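# Screw a lid onto the housing, then return tools

## Task

Take the lid from the tray and lay it flat on the housing's rim so that the block under the lid sits in the housing's opening. Put one screw from the screw feeder into every hole of the lid and drive each one until the screwdriver motor halts on its own at its torque limit (driver_stopped_at_torque=1); do not turn or shift a screw after that. A screw that was pressed in rather than turned must be fully unscrewed and driven again. No screw may be left inside the housing. Afterwards hang every tool back in its original stand slot, release it, and move the arm well away from the tools. The lid is too wide for grip50, so use grip85 for it.

## Robot and tools

Robot: one arm ending in a tool changer. Three tools hang in forks of a stand 180 mm apart: grip50 (small gripper), grip85 (wider gripper) and driver (screwdriver with spring-loaded hex key and a suction sleeve). A locked tool is treated as part of the arm.

Frame: scene frame, origin on the table top under the arm base, +z up, +y to the left when looking along +x. end_effector_position (metres) and end_effector_quat_wxyz (w first) always describe the centre of the changer's flat face; the face's z axis points away from the arm. Offsets from that centre along the face axes, in mm: grip50 grip point (0, -25, 180); grip85 grip point (0, 0, 173) closed, about 13 mm closer when fully open; driver key tip (66, 20, 345). Both grippers close along face x.

Row format (used by execute_actions and move): 17 numbers, one list for the single arm: x, y, z (absolute target position of the face, m, scene frame), qw, qx, qy, qz (absolute target orientation), lock, grip50_position, grip50_force_limit, grip50_speed, grip85_position, grip85_force_limit, grip85_speed, driver_spindle, driver_torque_limit, driver_sleeve_vacuum. The last ten are scaled to -1..1. lock: >0 locks, <0 unlocks, 0 keeps the previous command. Gripper position: +1 fully open (50 or 85 mm), -1 closes until stopped (pads meet near -0.65 for grip50, -0.8 for grip85). Force limit -1..+1 maps to about 20 N up to 185 N (grip50) or 235 N (grip85). Speed -1..+1 maps to about 20..150 mm/s. driver_spindle +1 = 500 rpm screwing in, negative unscrews; it persists between calls, so finish each action with 0. driver_torque_limit -1..+1 maps to 0.3..1.2 N m. driver_sleeve_vacuum >0.01 holds a screw by suction, otherwise drops it. Tool fields only act while tool_id names that tool and its readings are numbers. Repeat the quaternion in every row to hold orientation.

execute_actions(actions): a list of actions; each action is a table of up to 15 rows, one per 1/30 s step, the last row held to fill 15 steps. Each target must lie within 0.6 m of the face's starting position along each face axis, otherwise refused. Per step the command is clipped to 100 mm and 16 degrees from the measured pose, so far targets need several actions. An empty list just returns state and images.

move(target, speed, stop_force, blocking): straight path of the face toward one absolute row target. speed 0.002..0.5 m/s (default 0.25; turning up to twice that in rad/s); path 0.5..10 s. stop_force 9..40 N optionally ends the path when resistance along the motion builds up; use it only with slow, non-turning moves, and omit it when backing away from a contact. blocking=false returns early (not combinable with stop_force); check with wait(0). The result adds a move: line (done, contact, held, off_target, moving, fault; limits=paced or held) and the distance to target.

wait(seconds 0..10): holds the last command. stop(): brakes a running move. zoom_image(camera, region [x0,y0,x1,y1] pixels, max 504x504) for cam_high, cam_low or cam_wrist. finished_scene(scene): ends the current scene, irreversible.

Result lines: face pose and velocities, Hand target, step readings (HELD = clipped), Wrist force/torque in face axes (noisy, offset up to ~4 N, saturates ~50 N), tool_id, plate_near, locked, unlocked, in_stand, unlock_refused, object_status per gripper (0 moving, 1 stopped opening, 2 stopped closing = gripped, 3 at target or pads met), position_measured counts (grip50 opening ≈ (250 - counts)*0.202 mm; grip85 ~78=60 mm, 130=40, 180=20, 230 closed), driver_turns, driver_screw_detected, driver_sleeve_vacuum_kpa, driver_stopped_at_torque, and 'pose unreachable' when the clearance check interfered.

Tool changing: align the face to the plate within about 1 mm and 1 degree, face -y toward the fork's open side; when plate_near=1 send lock +1 and wait for locked=1. The tool then starts up (readings n/a); a gripper closes and reopens by itself. To withdraw: raise 10..30 mm (about 20), slide at least 110 mm out along face -y, then lift; return by the reverse path. Unlock only with in_stand=1, holding still, until unlocked=1. The driver's muffler passes just outside the fork arm on face +x.

Screwing: press the key onto the screw head and 2 mm more, turn slowly at about ±0.2 to engage, then drive while the arm follows the screw down 0.7 mm per turn. The motor halts itself at 95% of the torque limit; after that, spindle must be ≤0 for 0.5 s before positive spins again. If unscrewing makes no progress, raise the torque limit.

Cautions: the arm is stiff; pressing even slightly beyond contact, 150 N on anything, or joint overload causes a 10 s fault stop. Approach surfaces slowly. Watch MOTOR HOT warnings. Never drop items or knock anything off the table; loose objects may be nudged occasionally. Grip with position -1 and confirm status 2.

Each tool is called after ">>>" by a JSON object that holds its "api" and its "payload".

## Session

>>> {"api": "execute_actions", "payload": {"actions": []}}

Scene clock: 0.00 s.
end_effector_position=(+0.4262, -0.0030, +0.3554) locked=0 unlocked=1 plate_near=0 in_stand=0 unlock_refused=0 tool_id=none grip50_position_measured=n/a grip50_object_status=n/a grip85_position_measured=n/a grip85_object_status=n/a driver_sleeve_vacuum_kpa=n/a driver_screw_detected=n/a driver_stopped_at_torque=n/a driver_turns=n/a end_effector_quat_wxyz=(+0.007, +0.713, +0.701, -0.002) end_effector_velocity=(+0.000, +0.000, +0.000) end_effector_angular_velocity=(-0.001, -0.000, +0.001)
Joint positions: [-0.315 -1.721  2.043 -1.89  -1.569 -1.887]
Joint velocities: [ 0.    -0.    -0.    -0.    -0.001 -0.   ]
Wrist force (N, on the end effector, along its own x y z axes, offset not removed): no reading
Wrist torque (N m, same axes, about the end effector's origin, offset not removed): no reading
Hand target: +0.426, -0.003, +0.355; +0.007, +0.713, +0.701, -0.002

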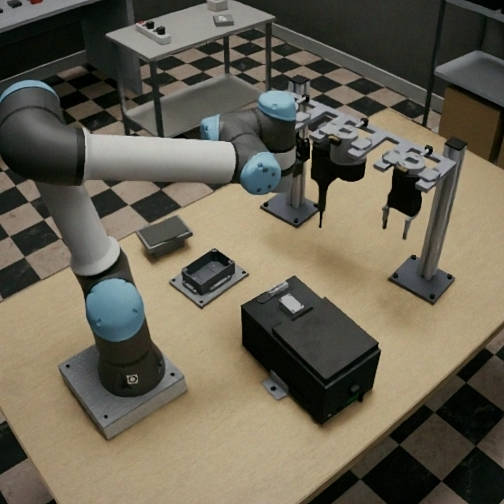

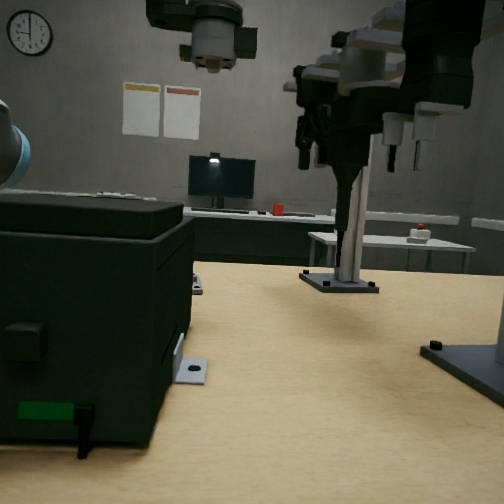

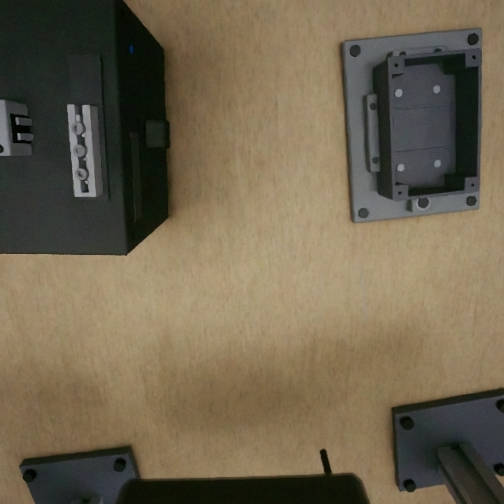

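>>> {"api": "zoom_image", "payload": {"camera": "cam_wrist", "region": [320, 20, 504, 230]}}

>>> {"api": "zoom_image", "payload": {"camera": "cam_wrist", "region": [30, 50, 180, 200]}}

>>> {"api": "zoom_image", "payload": {"camera": "cam_high", "region": [120, 200, 270, 320]}}

>>> {"api": "zoom_image", "payload": {"camera": "cam_high", "region": [250, 60, 480, 310]}}

Region (320, 20, 504, 230) of cam_wrist's 504x504 image, scaled by 2.400, with more detail than that image has; it fills the left 442 columns of this view, and the rest is white.

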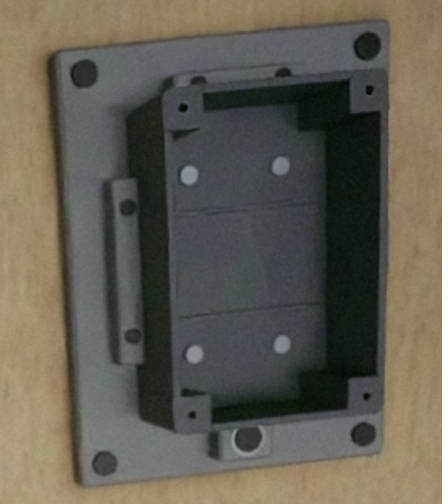

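Region (30, 50, 180, 200) of cam_wrist's 504x504 image, scaled by 3.360, with more detail than that image has.

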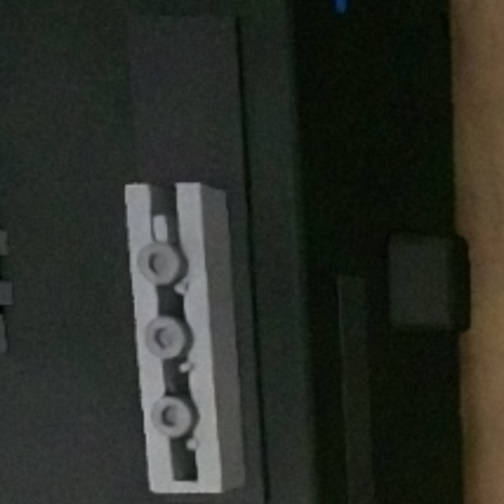

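Region (120, 200, 270, 320) of cam_high's 504x504 image, scaled by 3.360, with more detail than that image has; it fills the top 403 rows of this view, and the rest is white.

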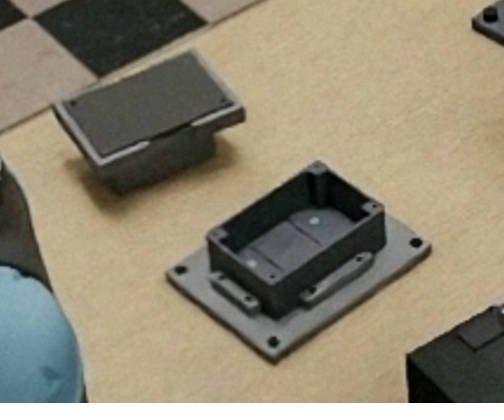

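Region (250, 60, 480, 310) of cam_high's 504x504 image, scaled by 2.016, with more detail than that image has; it fills the left 464 columns of this view, and the rest is white.

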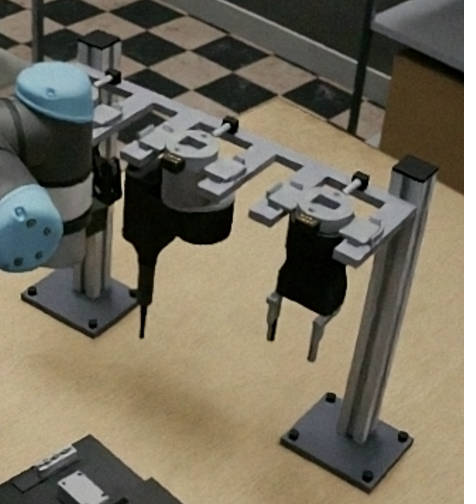

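>>> {"api": "move", "payload": {"target": [0.607, 0.182, 0.52, 0, 0.65606, 0.75471, 0, 0, 0, 0, 0, 0, 0, 0, 0, 0, 0], "speed": 0.25}}

Scene clock: 59.80 s.
end_effector_position=(+0.6070, +0.1822, +0.5195) locked=0 unlocked=1 plate_near=0 in_stand=0 unlock_refused=0 tool_id=none grip50_position_measured=n/a grip50_object_status=n/a grip85_position_measured=n/a grip85_object_status=n/a driver_sleeve_vacuum_kpa=n/a driver_screw_detected=n/a driver_stopped_at_torque=n/a driver_turns=n/a end_effector_quat_wxyz=(+0.000, +0.656, +0.755, -0.000) end_effector_velocity=(+0.002, +0.001, +0.001) end_effector_angular_velocity=(+0.000, +0.003, -0.000)
Joint positions: [ 0.084 -1.247  1.096 -1.411 -1.557 -1.645]
Joint velocities: [ 0.001  0.006 -0.012  0.009  0.     0.001]
Wrist force (N, on the end effector, along its own x y z axes, offset not removed): [4.1 -2.4 -0.6]
Wrist torque (N m, same axes, about the end effector's origin, offset not removed): [-0.03 -0.25 -0.03]
Hand target: +0.607, +0.182, +0.520; +0.000, +0.656, +0.755, -0.001
Off the commanded pose: 0.000 m, 0 deg.
move: done

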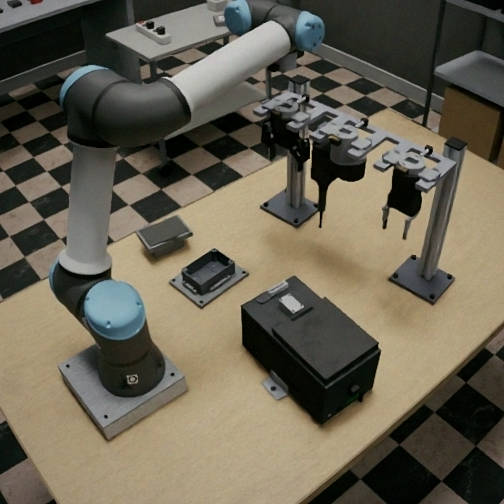

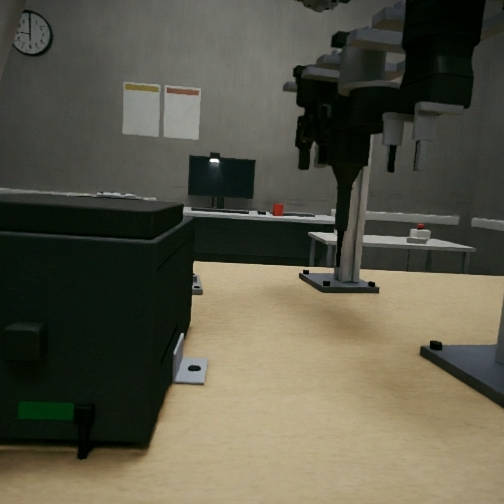

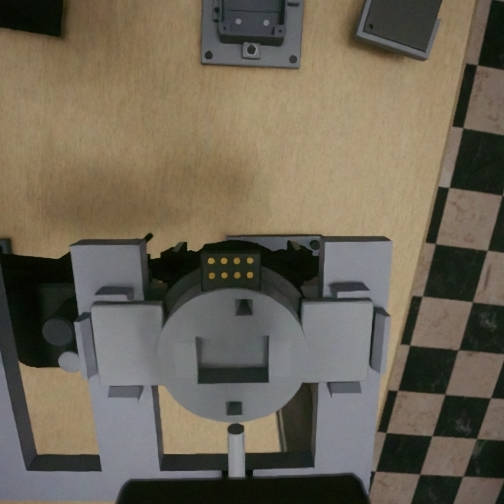

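>>> {"api": "zoom_image", "payload": {"camera": "cam_wrist", "region": [60, 220, 410, 450]}}

>>> {"api": "zoom_image", "payload": {"camera": "cam_wrist", "region": [140, 240, 330, 430]}}

Region (60, 220, 410, 450) of cam_wrist's 504x504 image, scaled by 1.440, with more detail than that image has; it fills the top 331 rows of this view, and the rest is white.

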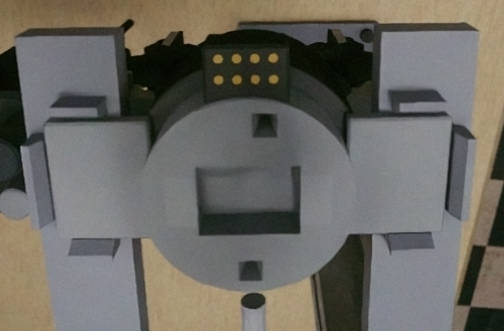

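Region (140, 240, 330, 430) of cam_wrist's 504x504 image, scaled by 2.653, with more detail than that image has.

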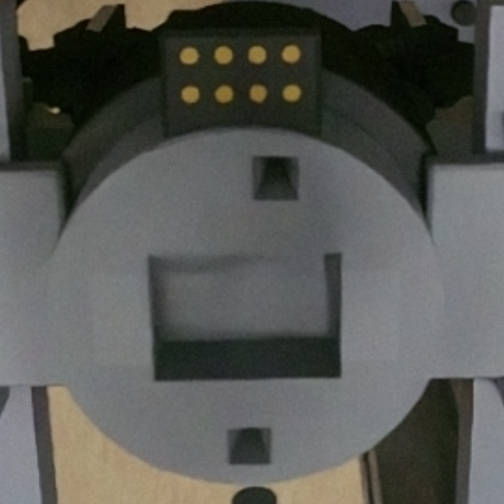

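>>> {"api": "move", "payload": {"target": [0.6103, 0.1763, 0.45, 0, 0.65606, 0.75471, 0, 0, 0, 0, 0, 0, 0, 0, 0, 0, 0], "speed": 0.12}}

>>> {"api": "zoom_image", "payload": {"camera": "cam_wrist", "region": [160, 304, 360, 504]}}

Scene clock: 83.10 s.
end_effector_position=(+0.6101, +0.1763, +0.4502) locked=0 unlocked=1 plate_near=0 in_stand=0 unlock_refused=0 tool_id=none grip50_position_measured=n/a grip50_object_status=n/a grip85_position_measured=n/a grip85_object_status=n/a driver_sleeve_vacuum_kpa=n/a driver_screw_detected=n/a driver_stopped_at_torque=n/a driver_turns=n/a end_effector_quat_wxyz=(-0.000, +0.656, +0.755, +0.000) end_effector_velocity=(+0.000, +0.001, -0.002) end_effector_angular_velocity=(+0.002, -0.001, +0.001)
Joint positions: [ 0.075 -1.255  1.284 -1.592 -1.556 -1.654]
Joint velocities: [ 0.     0.     0.005 -0.007  0.001 -0.001]
Wrist force (N, on the end effector, along its own x y z axes, offset not removed): [-2.2 1.6 7.3]
Wrist torque (N m, same axes, about the end effector's origin, offset not removed): [0.07 0.32 0.09]
Hand target: +0.610, +0.176, +0.450; -0.000, +0.656, +0.755, +0.000
Off the commanded pose: 0.000 m, 0 deg.
move: done

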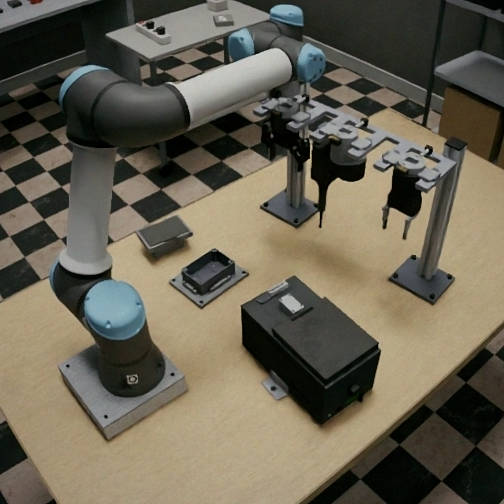

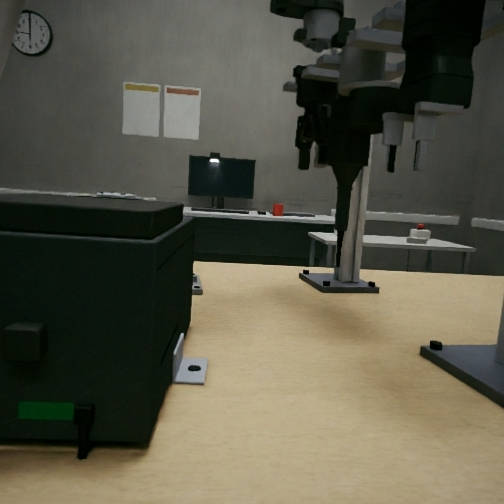

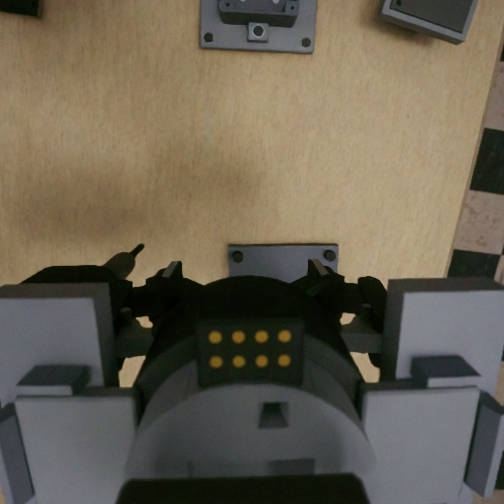

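Region (160, 304, 360, 504) of cam_wrist's 504x504 image, scaled by 2.520, with more detail than that image has.

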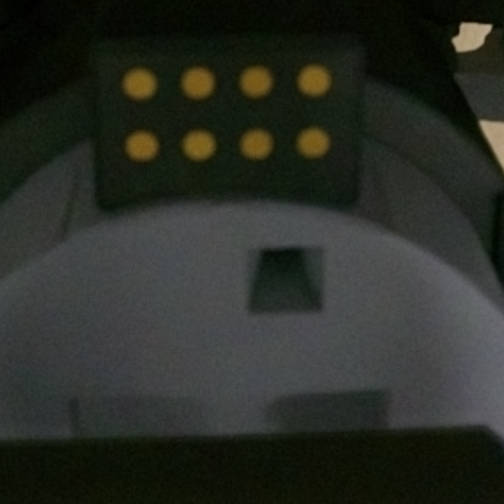

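>>> {"api": "zoom_image", "payload": {"camera": "cam_wrist", "region": [90, 420, 410, 504]}}

>>> {"api": "zoom_image", "payload": {"camera": "cam_low", "region": [250, 0, 400, 120]}}

>>> {"api": "zoom_image", "payload": {"camera": "cam_high", "region": [230, 50, 340, 160]}}

Region (90, 420, 410, 504) of cam_wrist's 504x504 image, scaled by 1.575, with more detail than that image has; it fills the top 132 rows of this view, and the rest is white.

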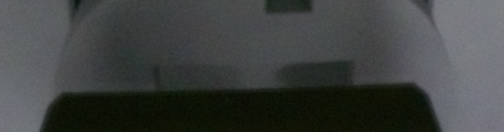

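Region (250, 0, 400, 120) of cam_low's 504x504 image, scaled by 3.360, with more detail than that image has; it fills the top 403 rows of this view, and the rest is white.

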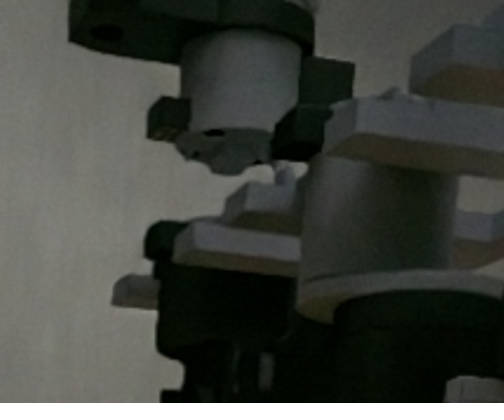

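Region (230, 50, 340, 160) of cam_high's 504x504 image, scaled by 4.582, with more detail than that image has.

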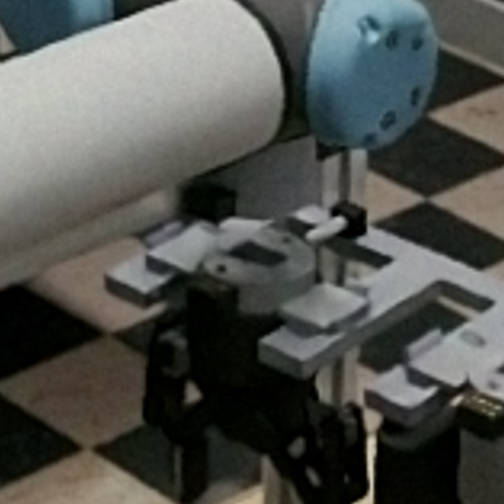

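>>> {"api": "execute_actions", "payload": {"actions": []}}

Scene clock: 145.37 s.
end_effector_position=(+0.6101, +0.1763, +0.4500) locked=0 unlocked=1 plate_near=0 in_stand=0 unlock_refused=0 tool_id=none grip50_position_measured=n/a grip50_object_status=n/a grip85_position_measured=n/a grip85_object_status=n/a driver_sleeve_vacuum_kpa=n/a driver_screw_detected=n/a driver_stopped_at_torque=n/a driver_turns=n/a end_effector_quat_wxyz=(-0.000, +0.656, +0.755, +0.000) end_effector_velocity=(-0.000, +0.001, +0.000) end_effector_angular_velocity=(-0.000, -0.001, +0.001)
Joint positions: [ 0.075 -1.255  1.285 -1.592 -1.556 -1.654]
Joint velocities: [ 0.001 -0.    -0.    -0.    -0.    -0.   ]
Wrist force (N, on the end effector, along its own x y z axes, offset not removed): [3.6 -4.8 2.2]
Wrist torque (N m, same axes, about the end effector's origin, offset not removed): [-0.20 -0.19 0.02]
Hand target: +0.610, +0.176, +0.450; -0.000, +0.656, +0.755, +0.000
Off the commanded pose: 0.000 m, 0 deg.

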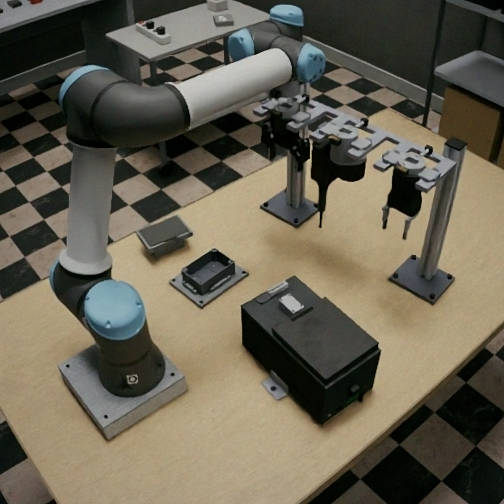

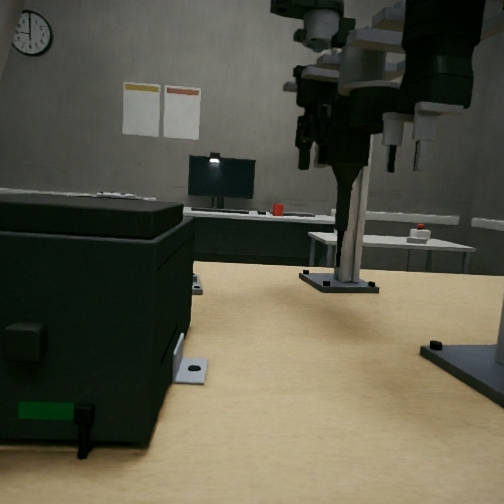

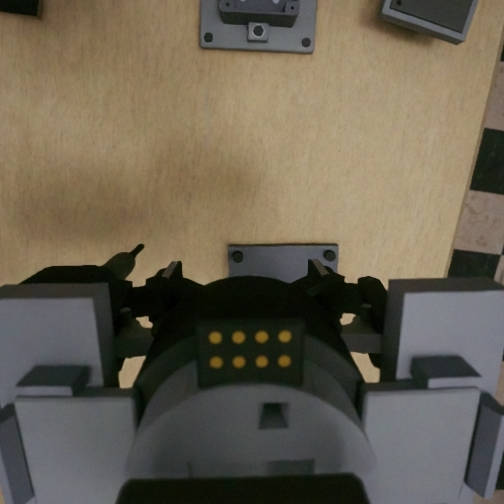

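>>> {"api": "move", "payload": {"target": [0.6101,0.1763,0.425,0,0.65606,0.75471,0,0,0,0,0,1,0,0,0,0,0], "speed": 0.03}}

Scene clock: 151.00 s.
end_effector_position=(+0.6100, +0.1763, +0.4252) locked=0 unlocked=1 plate_near=0 in_stand=0 unlock_refused=0 tool_id=none grip50_position_measured=n/a grip50_object_status=n/a grip85_position_measured=n/a grip85_object_status=n/a driver_sleeve_vacuum_kpa=n/a driver_screw_detected=n/a driver_stopped_at_torque=n/a driver_turns=n/a end_effector_quat_wxyz=(-0.000, +0.656, +0.755, +0.000) end_effector_velocity=(-0.000, -0.000, -0.002) end_effector_angular_velocity=(-0.000, +0.000, -0.001)
Joint positions: [ 0.076 -1.252  1.344 -1.655 -1.556 -1.653]
Joint velocities: [-0.     0.     0.004 -0.004 -0.     0.001]
Wrist force (N, on the end effector, along its own x y z axes, offset not removed): [1.2 -3.0 2.5]
Wrist torque (N m, same axes, about the end effector's origin, offset not removed): [0.17 -0.10 0.10]
Hand target: +0.610, +0.176, +0.425; -0.000, +0.656, +0.755, -0.000
Off the commanded pose: 0.000 m, 0 deg.
move: done

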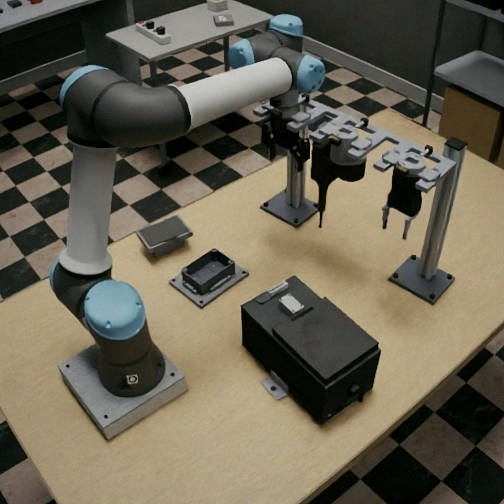

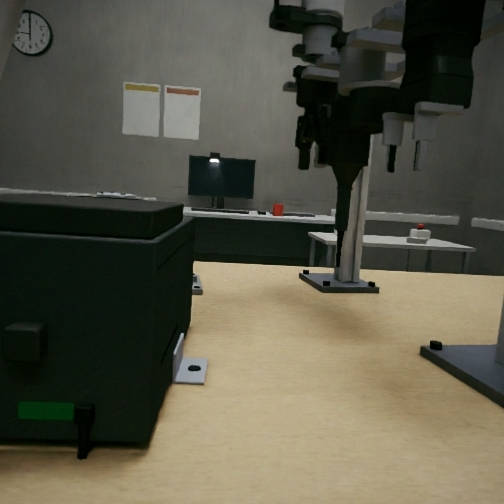

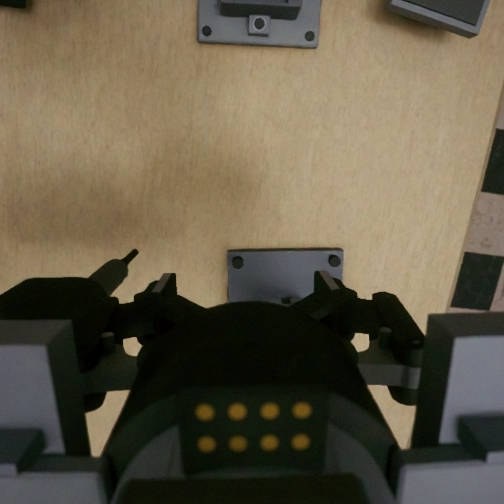

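>>> {"api": "zoom_image", "payload": {"camera": "cam_wrist", "region": [100, 354, 400, 504]}}

Region (100, 354, 400, 504) of cam_wrist's 504x504 image, scaled by 1.680, with more detail than that image has.

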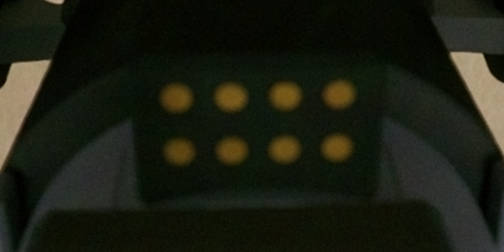

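>>> {"api": "move", "payload": {"target": [0.6099,0.1779,0.418,0,0.65606,0.75471,0,0,0,0,0,1,0,0,0,0,0], "speed": 0.01}}

>>> {"api": "zoom_image", "payload": {"camera": "cam_wrist", "region": [100, 354, 400, 504]}}

>>> {"api": "zoom_image", "payload": {"camera": "cam_low", "region": [260, 0, 400, 100]}}

Scene clock: 188.77 s.
end_effector_position=(+0.6099, +0.1778, +0.4182) locked=0 unlocked=1 plate_near=0 in_stand=0 unlock_refused=0 tool_id=none grip50_position_measured=n/a grip50_object_status=n/a grip85_position_measured=n/a grip85_object_status=n/a driver_sleeve_vacuum_kpa=n/a driver_screw_detected=n/a driver_stopped_at_torque=n/a driver_turns=n/a end_effector_quat_wxyz=(+0.000, +0.656, +0.755, +0.000) end_effector_velocity=(+0.000, +0.000, -0.001) end_effector_angular_velocity=(-0.000, -0.001, -0.001)
Joint positions: [ 0.079 -1.249  1.359 -1.672 -1.556 -1.65 ]
Joint velocities: [ 0.     0.     0.002 -0.004 -0.     0.001]
Wrist force (N, on the end effector, along its own x y z axes, offset not removed): [2.6 0.0 -12.8]
Wrist torque (N m, same axes, about the end effector's origin, offset not removed): [0.02 -0.26 -0.11]
Hand target: +0.610, +0.178, +0.418; +0.000, +0.656, +0.755, -0.000
Off the commanded pose: 0.000 m, 0 deg.
move: done

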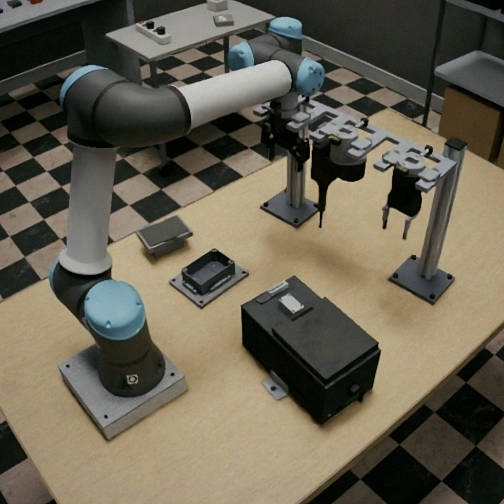

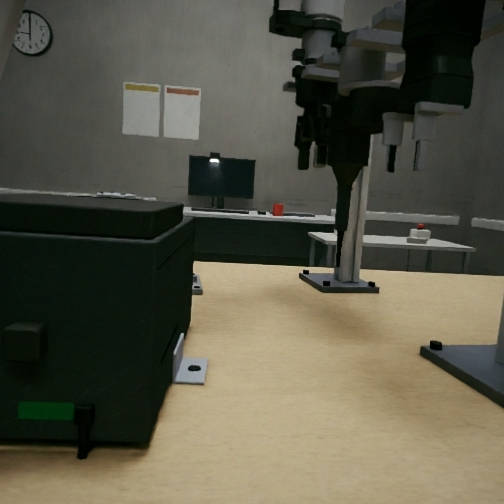

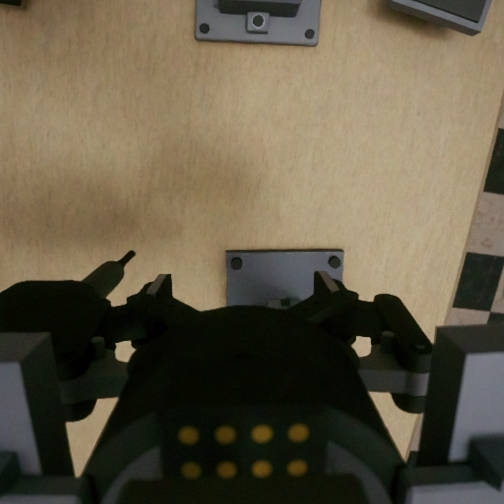

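Region (100, 354, 400, 504) of cam_wrist's 504x504 image, scaled by 1.680, with more detail than that image has.

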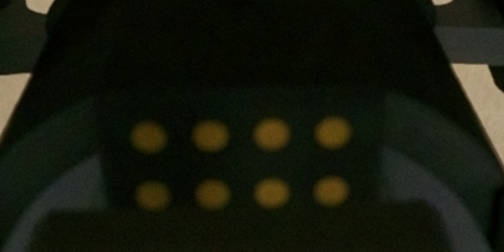

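Region (260, 0, 400, 100) of cam_low's 504x504 image, scaled by 3.600, with more detail than that image has; it fills the top 360 rows of this view, and the rest is white.

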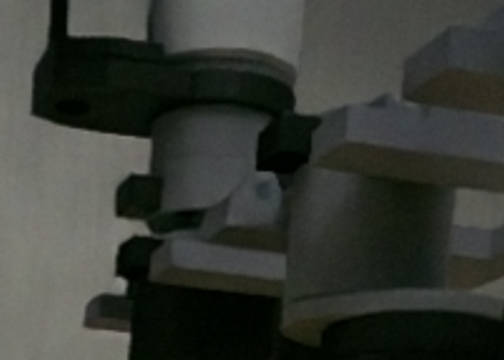

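>>> {"api": "move", "payload": {"target": [0.6099,0.1779,0.4215,0,0.65606,0.75471,0,0,0,0,0,1,0,0,0,0,0], "speed": 0.01}}

>>> {"api": "zoom_image", "payload": {"camera": "cam_low", "region": [280, 30, 350, 100]}}

>>> {"api": "zoom_image", "payload": {"camera": "cam_wrist", "region": [100, 354, 400, 504]}}

>>> {"api": "zoom_image", "payload": {"camera": "cam_high", "region": [250, 70, 330, 150]}}

Scene clock: 196.63 s.
end_effector_position=(+0.6099, +0.1780, +0.4213) locked=0 unlocked=1 plate_near=0 in_stand=0 unlock_refused=0 tool_id=none grip50_position_measured=n/a grip50_object_status=n/a grip85_position_measured=n/a grip85_object_status=n/a driver_sleeve_vacuum_kpa=n/a driver_screw_detected=n/a driver_stopped_at_torque=n/a driver_turns=n/a end_effector_quat_wxyz=(-0.000, +0.656, +0.755, -0.000) end_effector_velocity=(-0.000, +0.000, +0.001) end_effector_angular_velocity=(+0.000, +0.001, +0.001)
Joint positions: [ 0.079 -1.25   1.351 -1.664 -1.556 -1.65 ]
Joint velocities: [ 0.    -0.001 -0.003  0.004  0.    -0.001]
Wrist force (N, on the end effector, along its own x y z axes, offset not removed): [3.1 -2.8 4.2]
Wrist torque (N m, same axes, about the end effector's origin, offset not removed): [-0.04 -0.24 0.11]
Hand target: +0.610, +0.178, +0.421; +0.000, +0.656, +0.755, +0.000
Off the commanded pose: 0.000 m, 0 deg.
move: done

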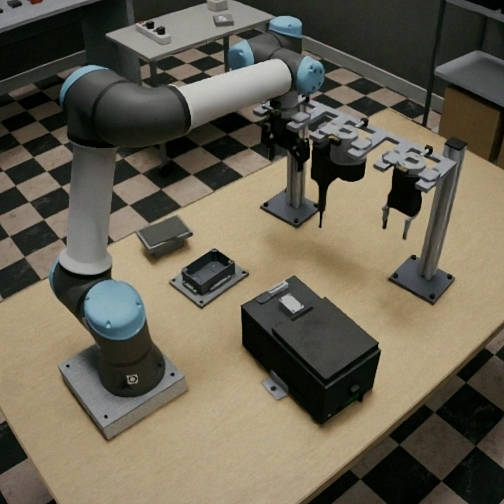

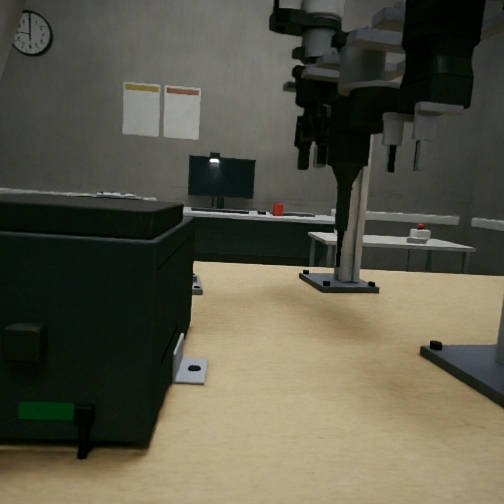

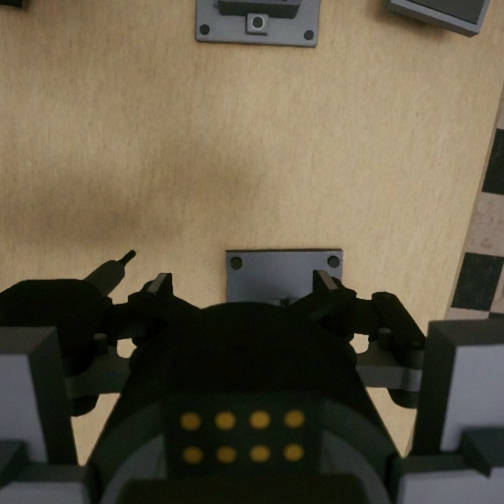

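Region (280, 30, 350, 100) of cam_low's 504x504 image, scaled by 7.200, with more detail than that image has.

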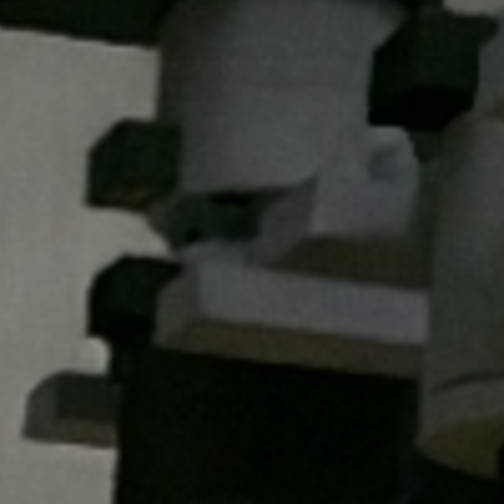

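Region (100, 354, 400, 504) of cam_wrist's 504x504 image, scaled by 1.680, with more detail than that image has.

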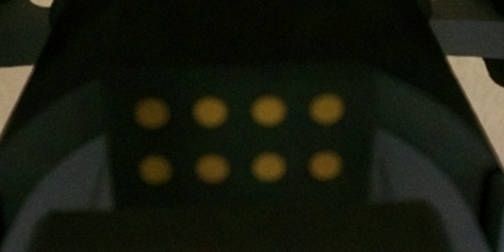

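Region (250, 70, 330, 150) of cam_high's 504x504 image, scaled by 6.300, with more detail than that image has.

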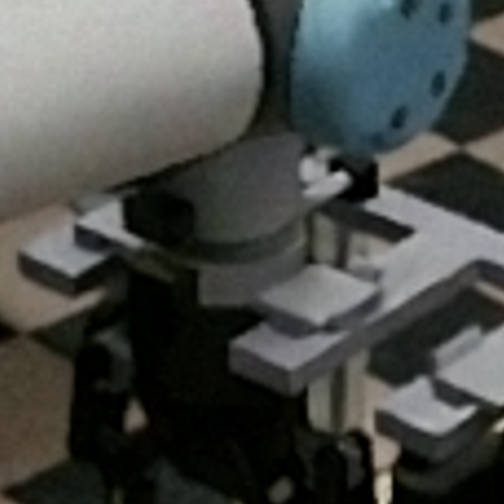

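>>> {"api": "move", "payload": {"target": [0.6107,0.1780,0.4215,0,0.65606,0.75471,0,0,0,0,0,1,0,0,0,0,0], "speed": 0.005}}

>>> {"api": "move", "payload": {"target": [0.6107,0.1780,0.406,0,0.65606,0.75471,0,0,0,0,0,1,0,0,0,0,0], "speed": 0.004, "stop_force": 10}}

Scene clock: 222.07 s.
end_effector_position=(+0.6107, +0.1779, +0.4215) locked=0 unlocked=1 plate_near=0 in_stand=0 unlock_refused=0 tool_id=none grip50_position_measured=n/a grip50_object_status=n/a grip85_position_measured=n/a grip85_object_status=n/a driver_sleeve_vacuum_kpa=n/a driver_screw_detected=n/a driver_stopped_at_torque=n/a driver_turns=n/a end_effector_quat_wxyz=(+0.000, +0.656, +0.755, +0.000) end_effector_velocity=(+0.000, +0.000, +0.000) end_effector_angular_velocity=(-0.001, -0.001, -0.001)
Joint positions: [ 0.079 -1.248  1.349 -1.663 -1.556 -1.65 ]
Joint velocities: [ 0.     0.001 -0.001 -0.    -0.001  0.001]
Wrist force (N, on the end effector, along its own x y z axes, offset not removed): [-2.9 -1.8 2.3]
Wrist torque (N m, same axes, about the end effector's origin, offset not removed): [-0.06 0.02 0.13]
Hand target: +0.611, +0.178, +0.421; +0.000, +0.656, +0.755, +0.000
Off the commanded pose: 0.000 m, 0 deg.
move: done

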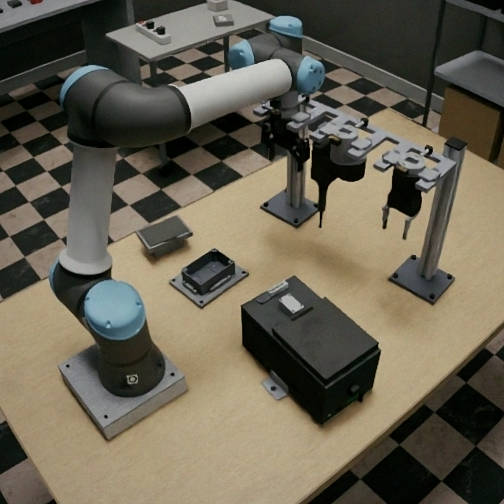

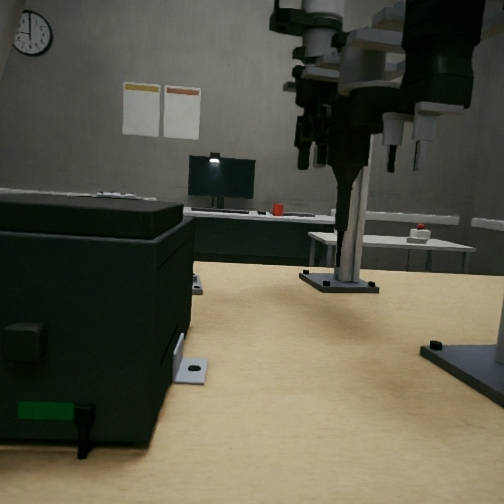

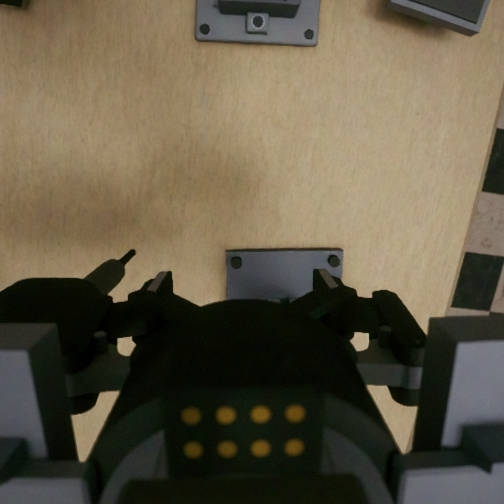

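Scene clock: 223.70 s.
end_effector_position=(+0.6107, +0.1780, +0.4163) locked=0 unlocked=1 plate_near=0 in_stand=0 unlock_refused=0 tool_id=none grip50_position_measured=n/a grip50_object_status=n/a grip85_position_measured=n/a grip85_object_status=n/a driver_sleeve_vacuum_kpa=n/a driver_screw_detected=n/a driver_stopped_at_torque=n/a driver_turns=n/a end_effector_quat_wxyz=(+0.000, +0.656, +0.755, +0.000) end_effector_velocity=(-0.000, -0.001, +0.001) end_effector_angular_velocity=(+0.000, +0.004, -0.001)
Joint positions: [ 0.079 -1.247  1.36  -1.676 -1.556 -1.65 ]
Joint velocities: [-0.002  0.    -0.003  0.006  0.    -0.   ]
Wrist force (N, on the end effector, along its own x y z axes, offset not removed): [4.2 17.6 -10.9]
Wrist torque (N m, same axes, about the end effector's origin, offset not removed): [0.09 -0.16 0.12]
Hand target: +0.611, +0.178, +0.417; +0.000, +0.656, +0.755, +0.000
Off the commanded pose: 0.010 m, 0 deg.
move: contact

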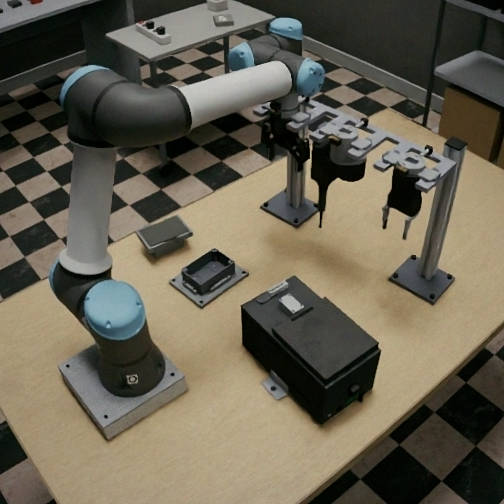

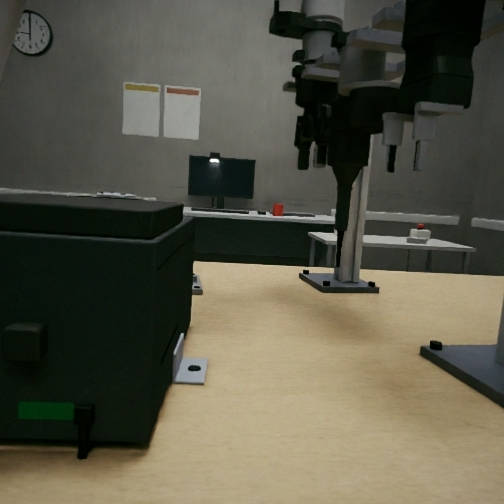

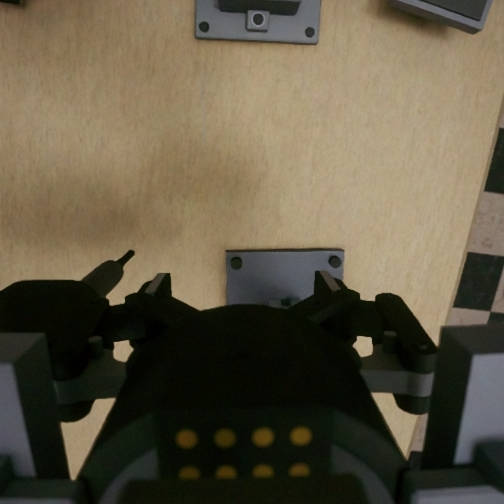

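>>> {"api": "move", "payload": {"target": [0.6118,0.1782,0.4170,0,0.65606,0.75471,0,0,0,0,0,1,0,0,0,0,0], "speed": 0.004}}

>>> {"api": "move", "payload": {"target": [0.6118,0.1782,0.405,0,0.65606,0.75471,0,0,0,0,0,1,0,0,0,0,0], "speed": 0.004, "stop_force": 10}}

Scene clock: 229.40 s.
end_effector_position=(+0.6118, +0.1782, +0.4170) locked=0 unlocked=1 plate_near=0 in_stand=0 unlock_refused=0 tool_id=none grip50_position_measured=n/a grip50_object_status=n/a grip85_position_measured=n/a grip85_object_status=n/a driver_sleeve_vacuum_kpa=n/a driver_screw_detected=n/a driver_stopped_at_torque=n/a driver_turns=n/a end_effector_quat_wxyz=(+0.000, +0.656, +0.755, +0.000) end_effector_velocity=(+0.000, +0.000, -0.000) end_effector_angular_velocity=(+0.001, +0.001, +0.000)
Joint positions: [ 0.079 -1.244  1.355 -1.673 -1.556 -1.65 ]
Joint velocities: [ 0.     0.001 -0.001  0.001  0.001  0.   ]
Wrist force (N, on the end effector, along its own x y z axes, offset not removed): [0.9 -3.4 2.8]
Wrist torque (N m, same axes, about the end effector's origin, offset not removed): [-0.12 0.14 0.05]
Hand target: +0.612, +0.178, +0.417; +0.000, +0.656, +0.755, -0.000
Off the commanded pose: 0.000 m, 0 deg.
move: done

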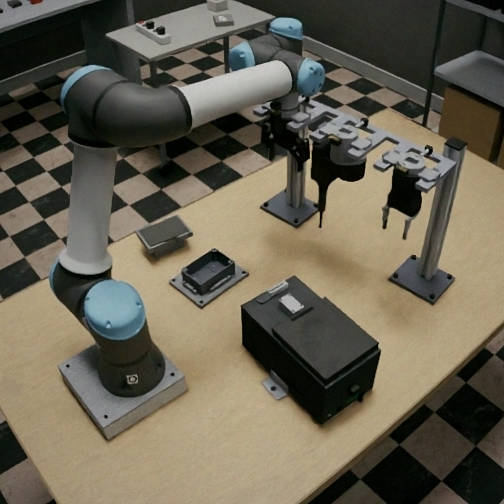

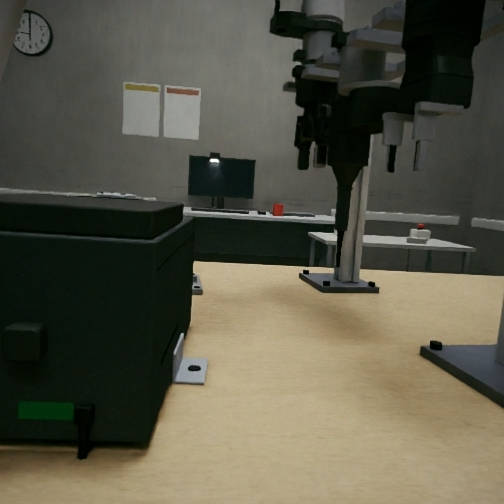

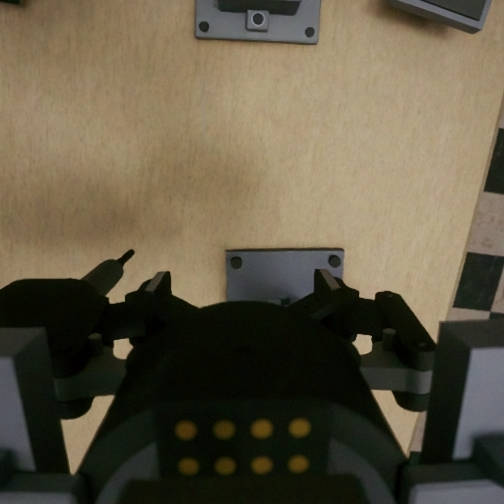

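Scene clock: 231.20 s.
end_effector_position=(+0.6118, +0.1782, +0.4111) locked=0 unlocked=1 plate_near=0 in_stand=1 unlock_refused=0 tool_id=none grip50_position_measured=n/a grip50_object_status=n/a grip85_position_measured=n/a grip85_object_status=n/a driver_sleeve_vacuum_kpa=n/a driver_screw_detected=n/a driver_stopped_at_torque=n/a driver_turns=n/a end_effector_quat_wxyz=(+0.000, +0.656, +0.755, +0.000) end_effector_velocity=(-0.000, -0.000, +0.001) end_effector_angular_velocity=(-0.002, +0.001, +0.000)
Joint positions: [ 0.079 -1.243  1.368 -1.688 -1.556 -1.65 ]
Joint velocities: [-0.    -0.    -0.003  0.005 -0.002 -0.   ]
Wrist force (N, on the end effector, along its own x y z axes, offset not removed): [-0.5 26.9 -9.5]
Wrist torque (N m, same axes, about the end effector's origin, offset not removed): [0.14 0.11 0.01]
Hand target: +0.612, +0.178, +0.411; +0.000, +0.656, +0.755, +0.000
Off the commanded pose: 0.006 m, 0 deg.
move: contact

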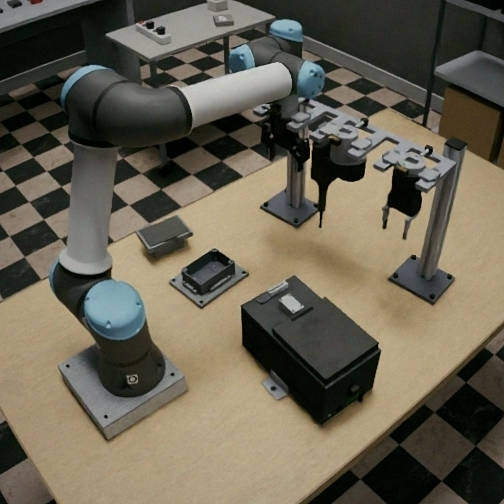

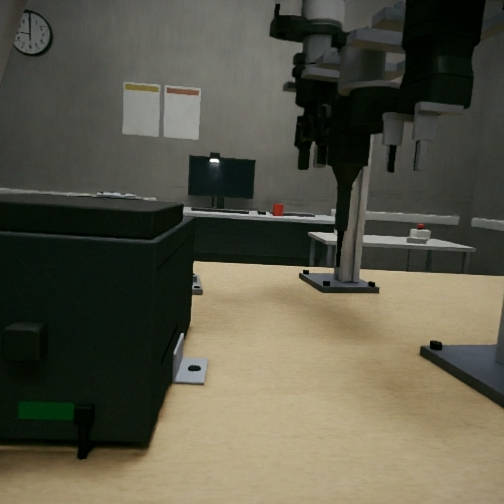

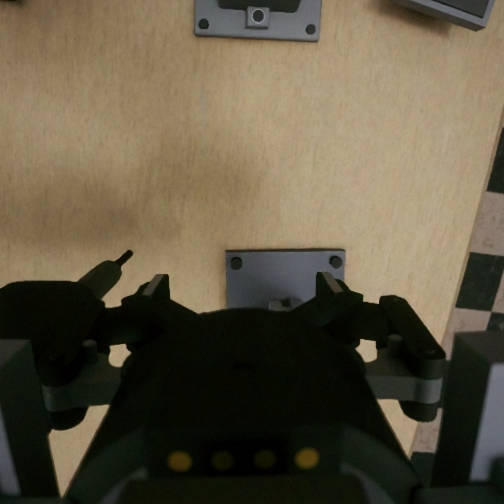

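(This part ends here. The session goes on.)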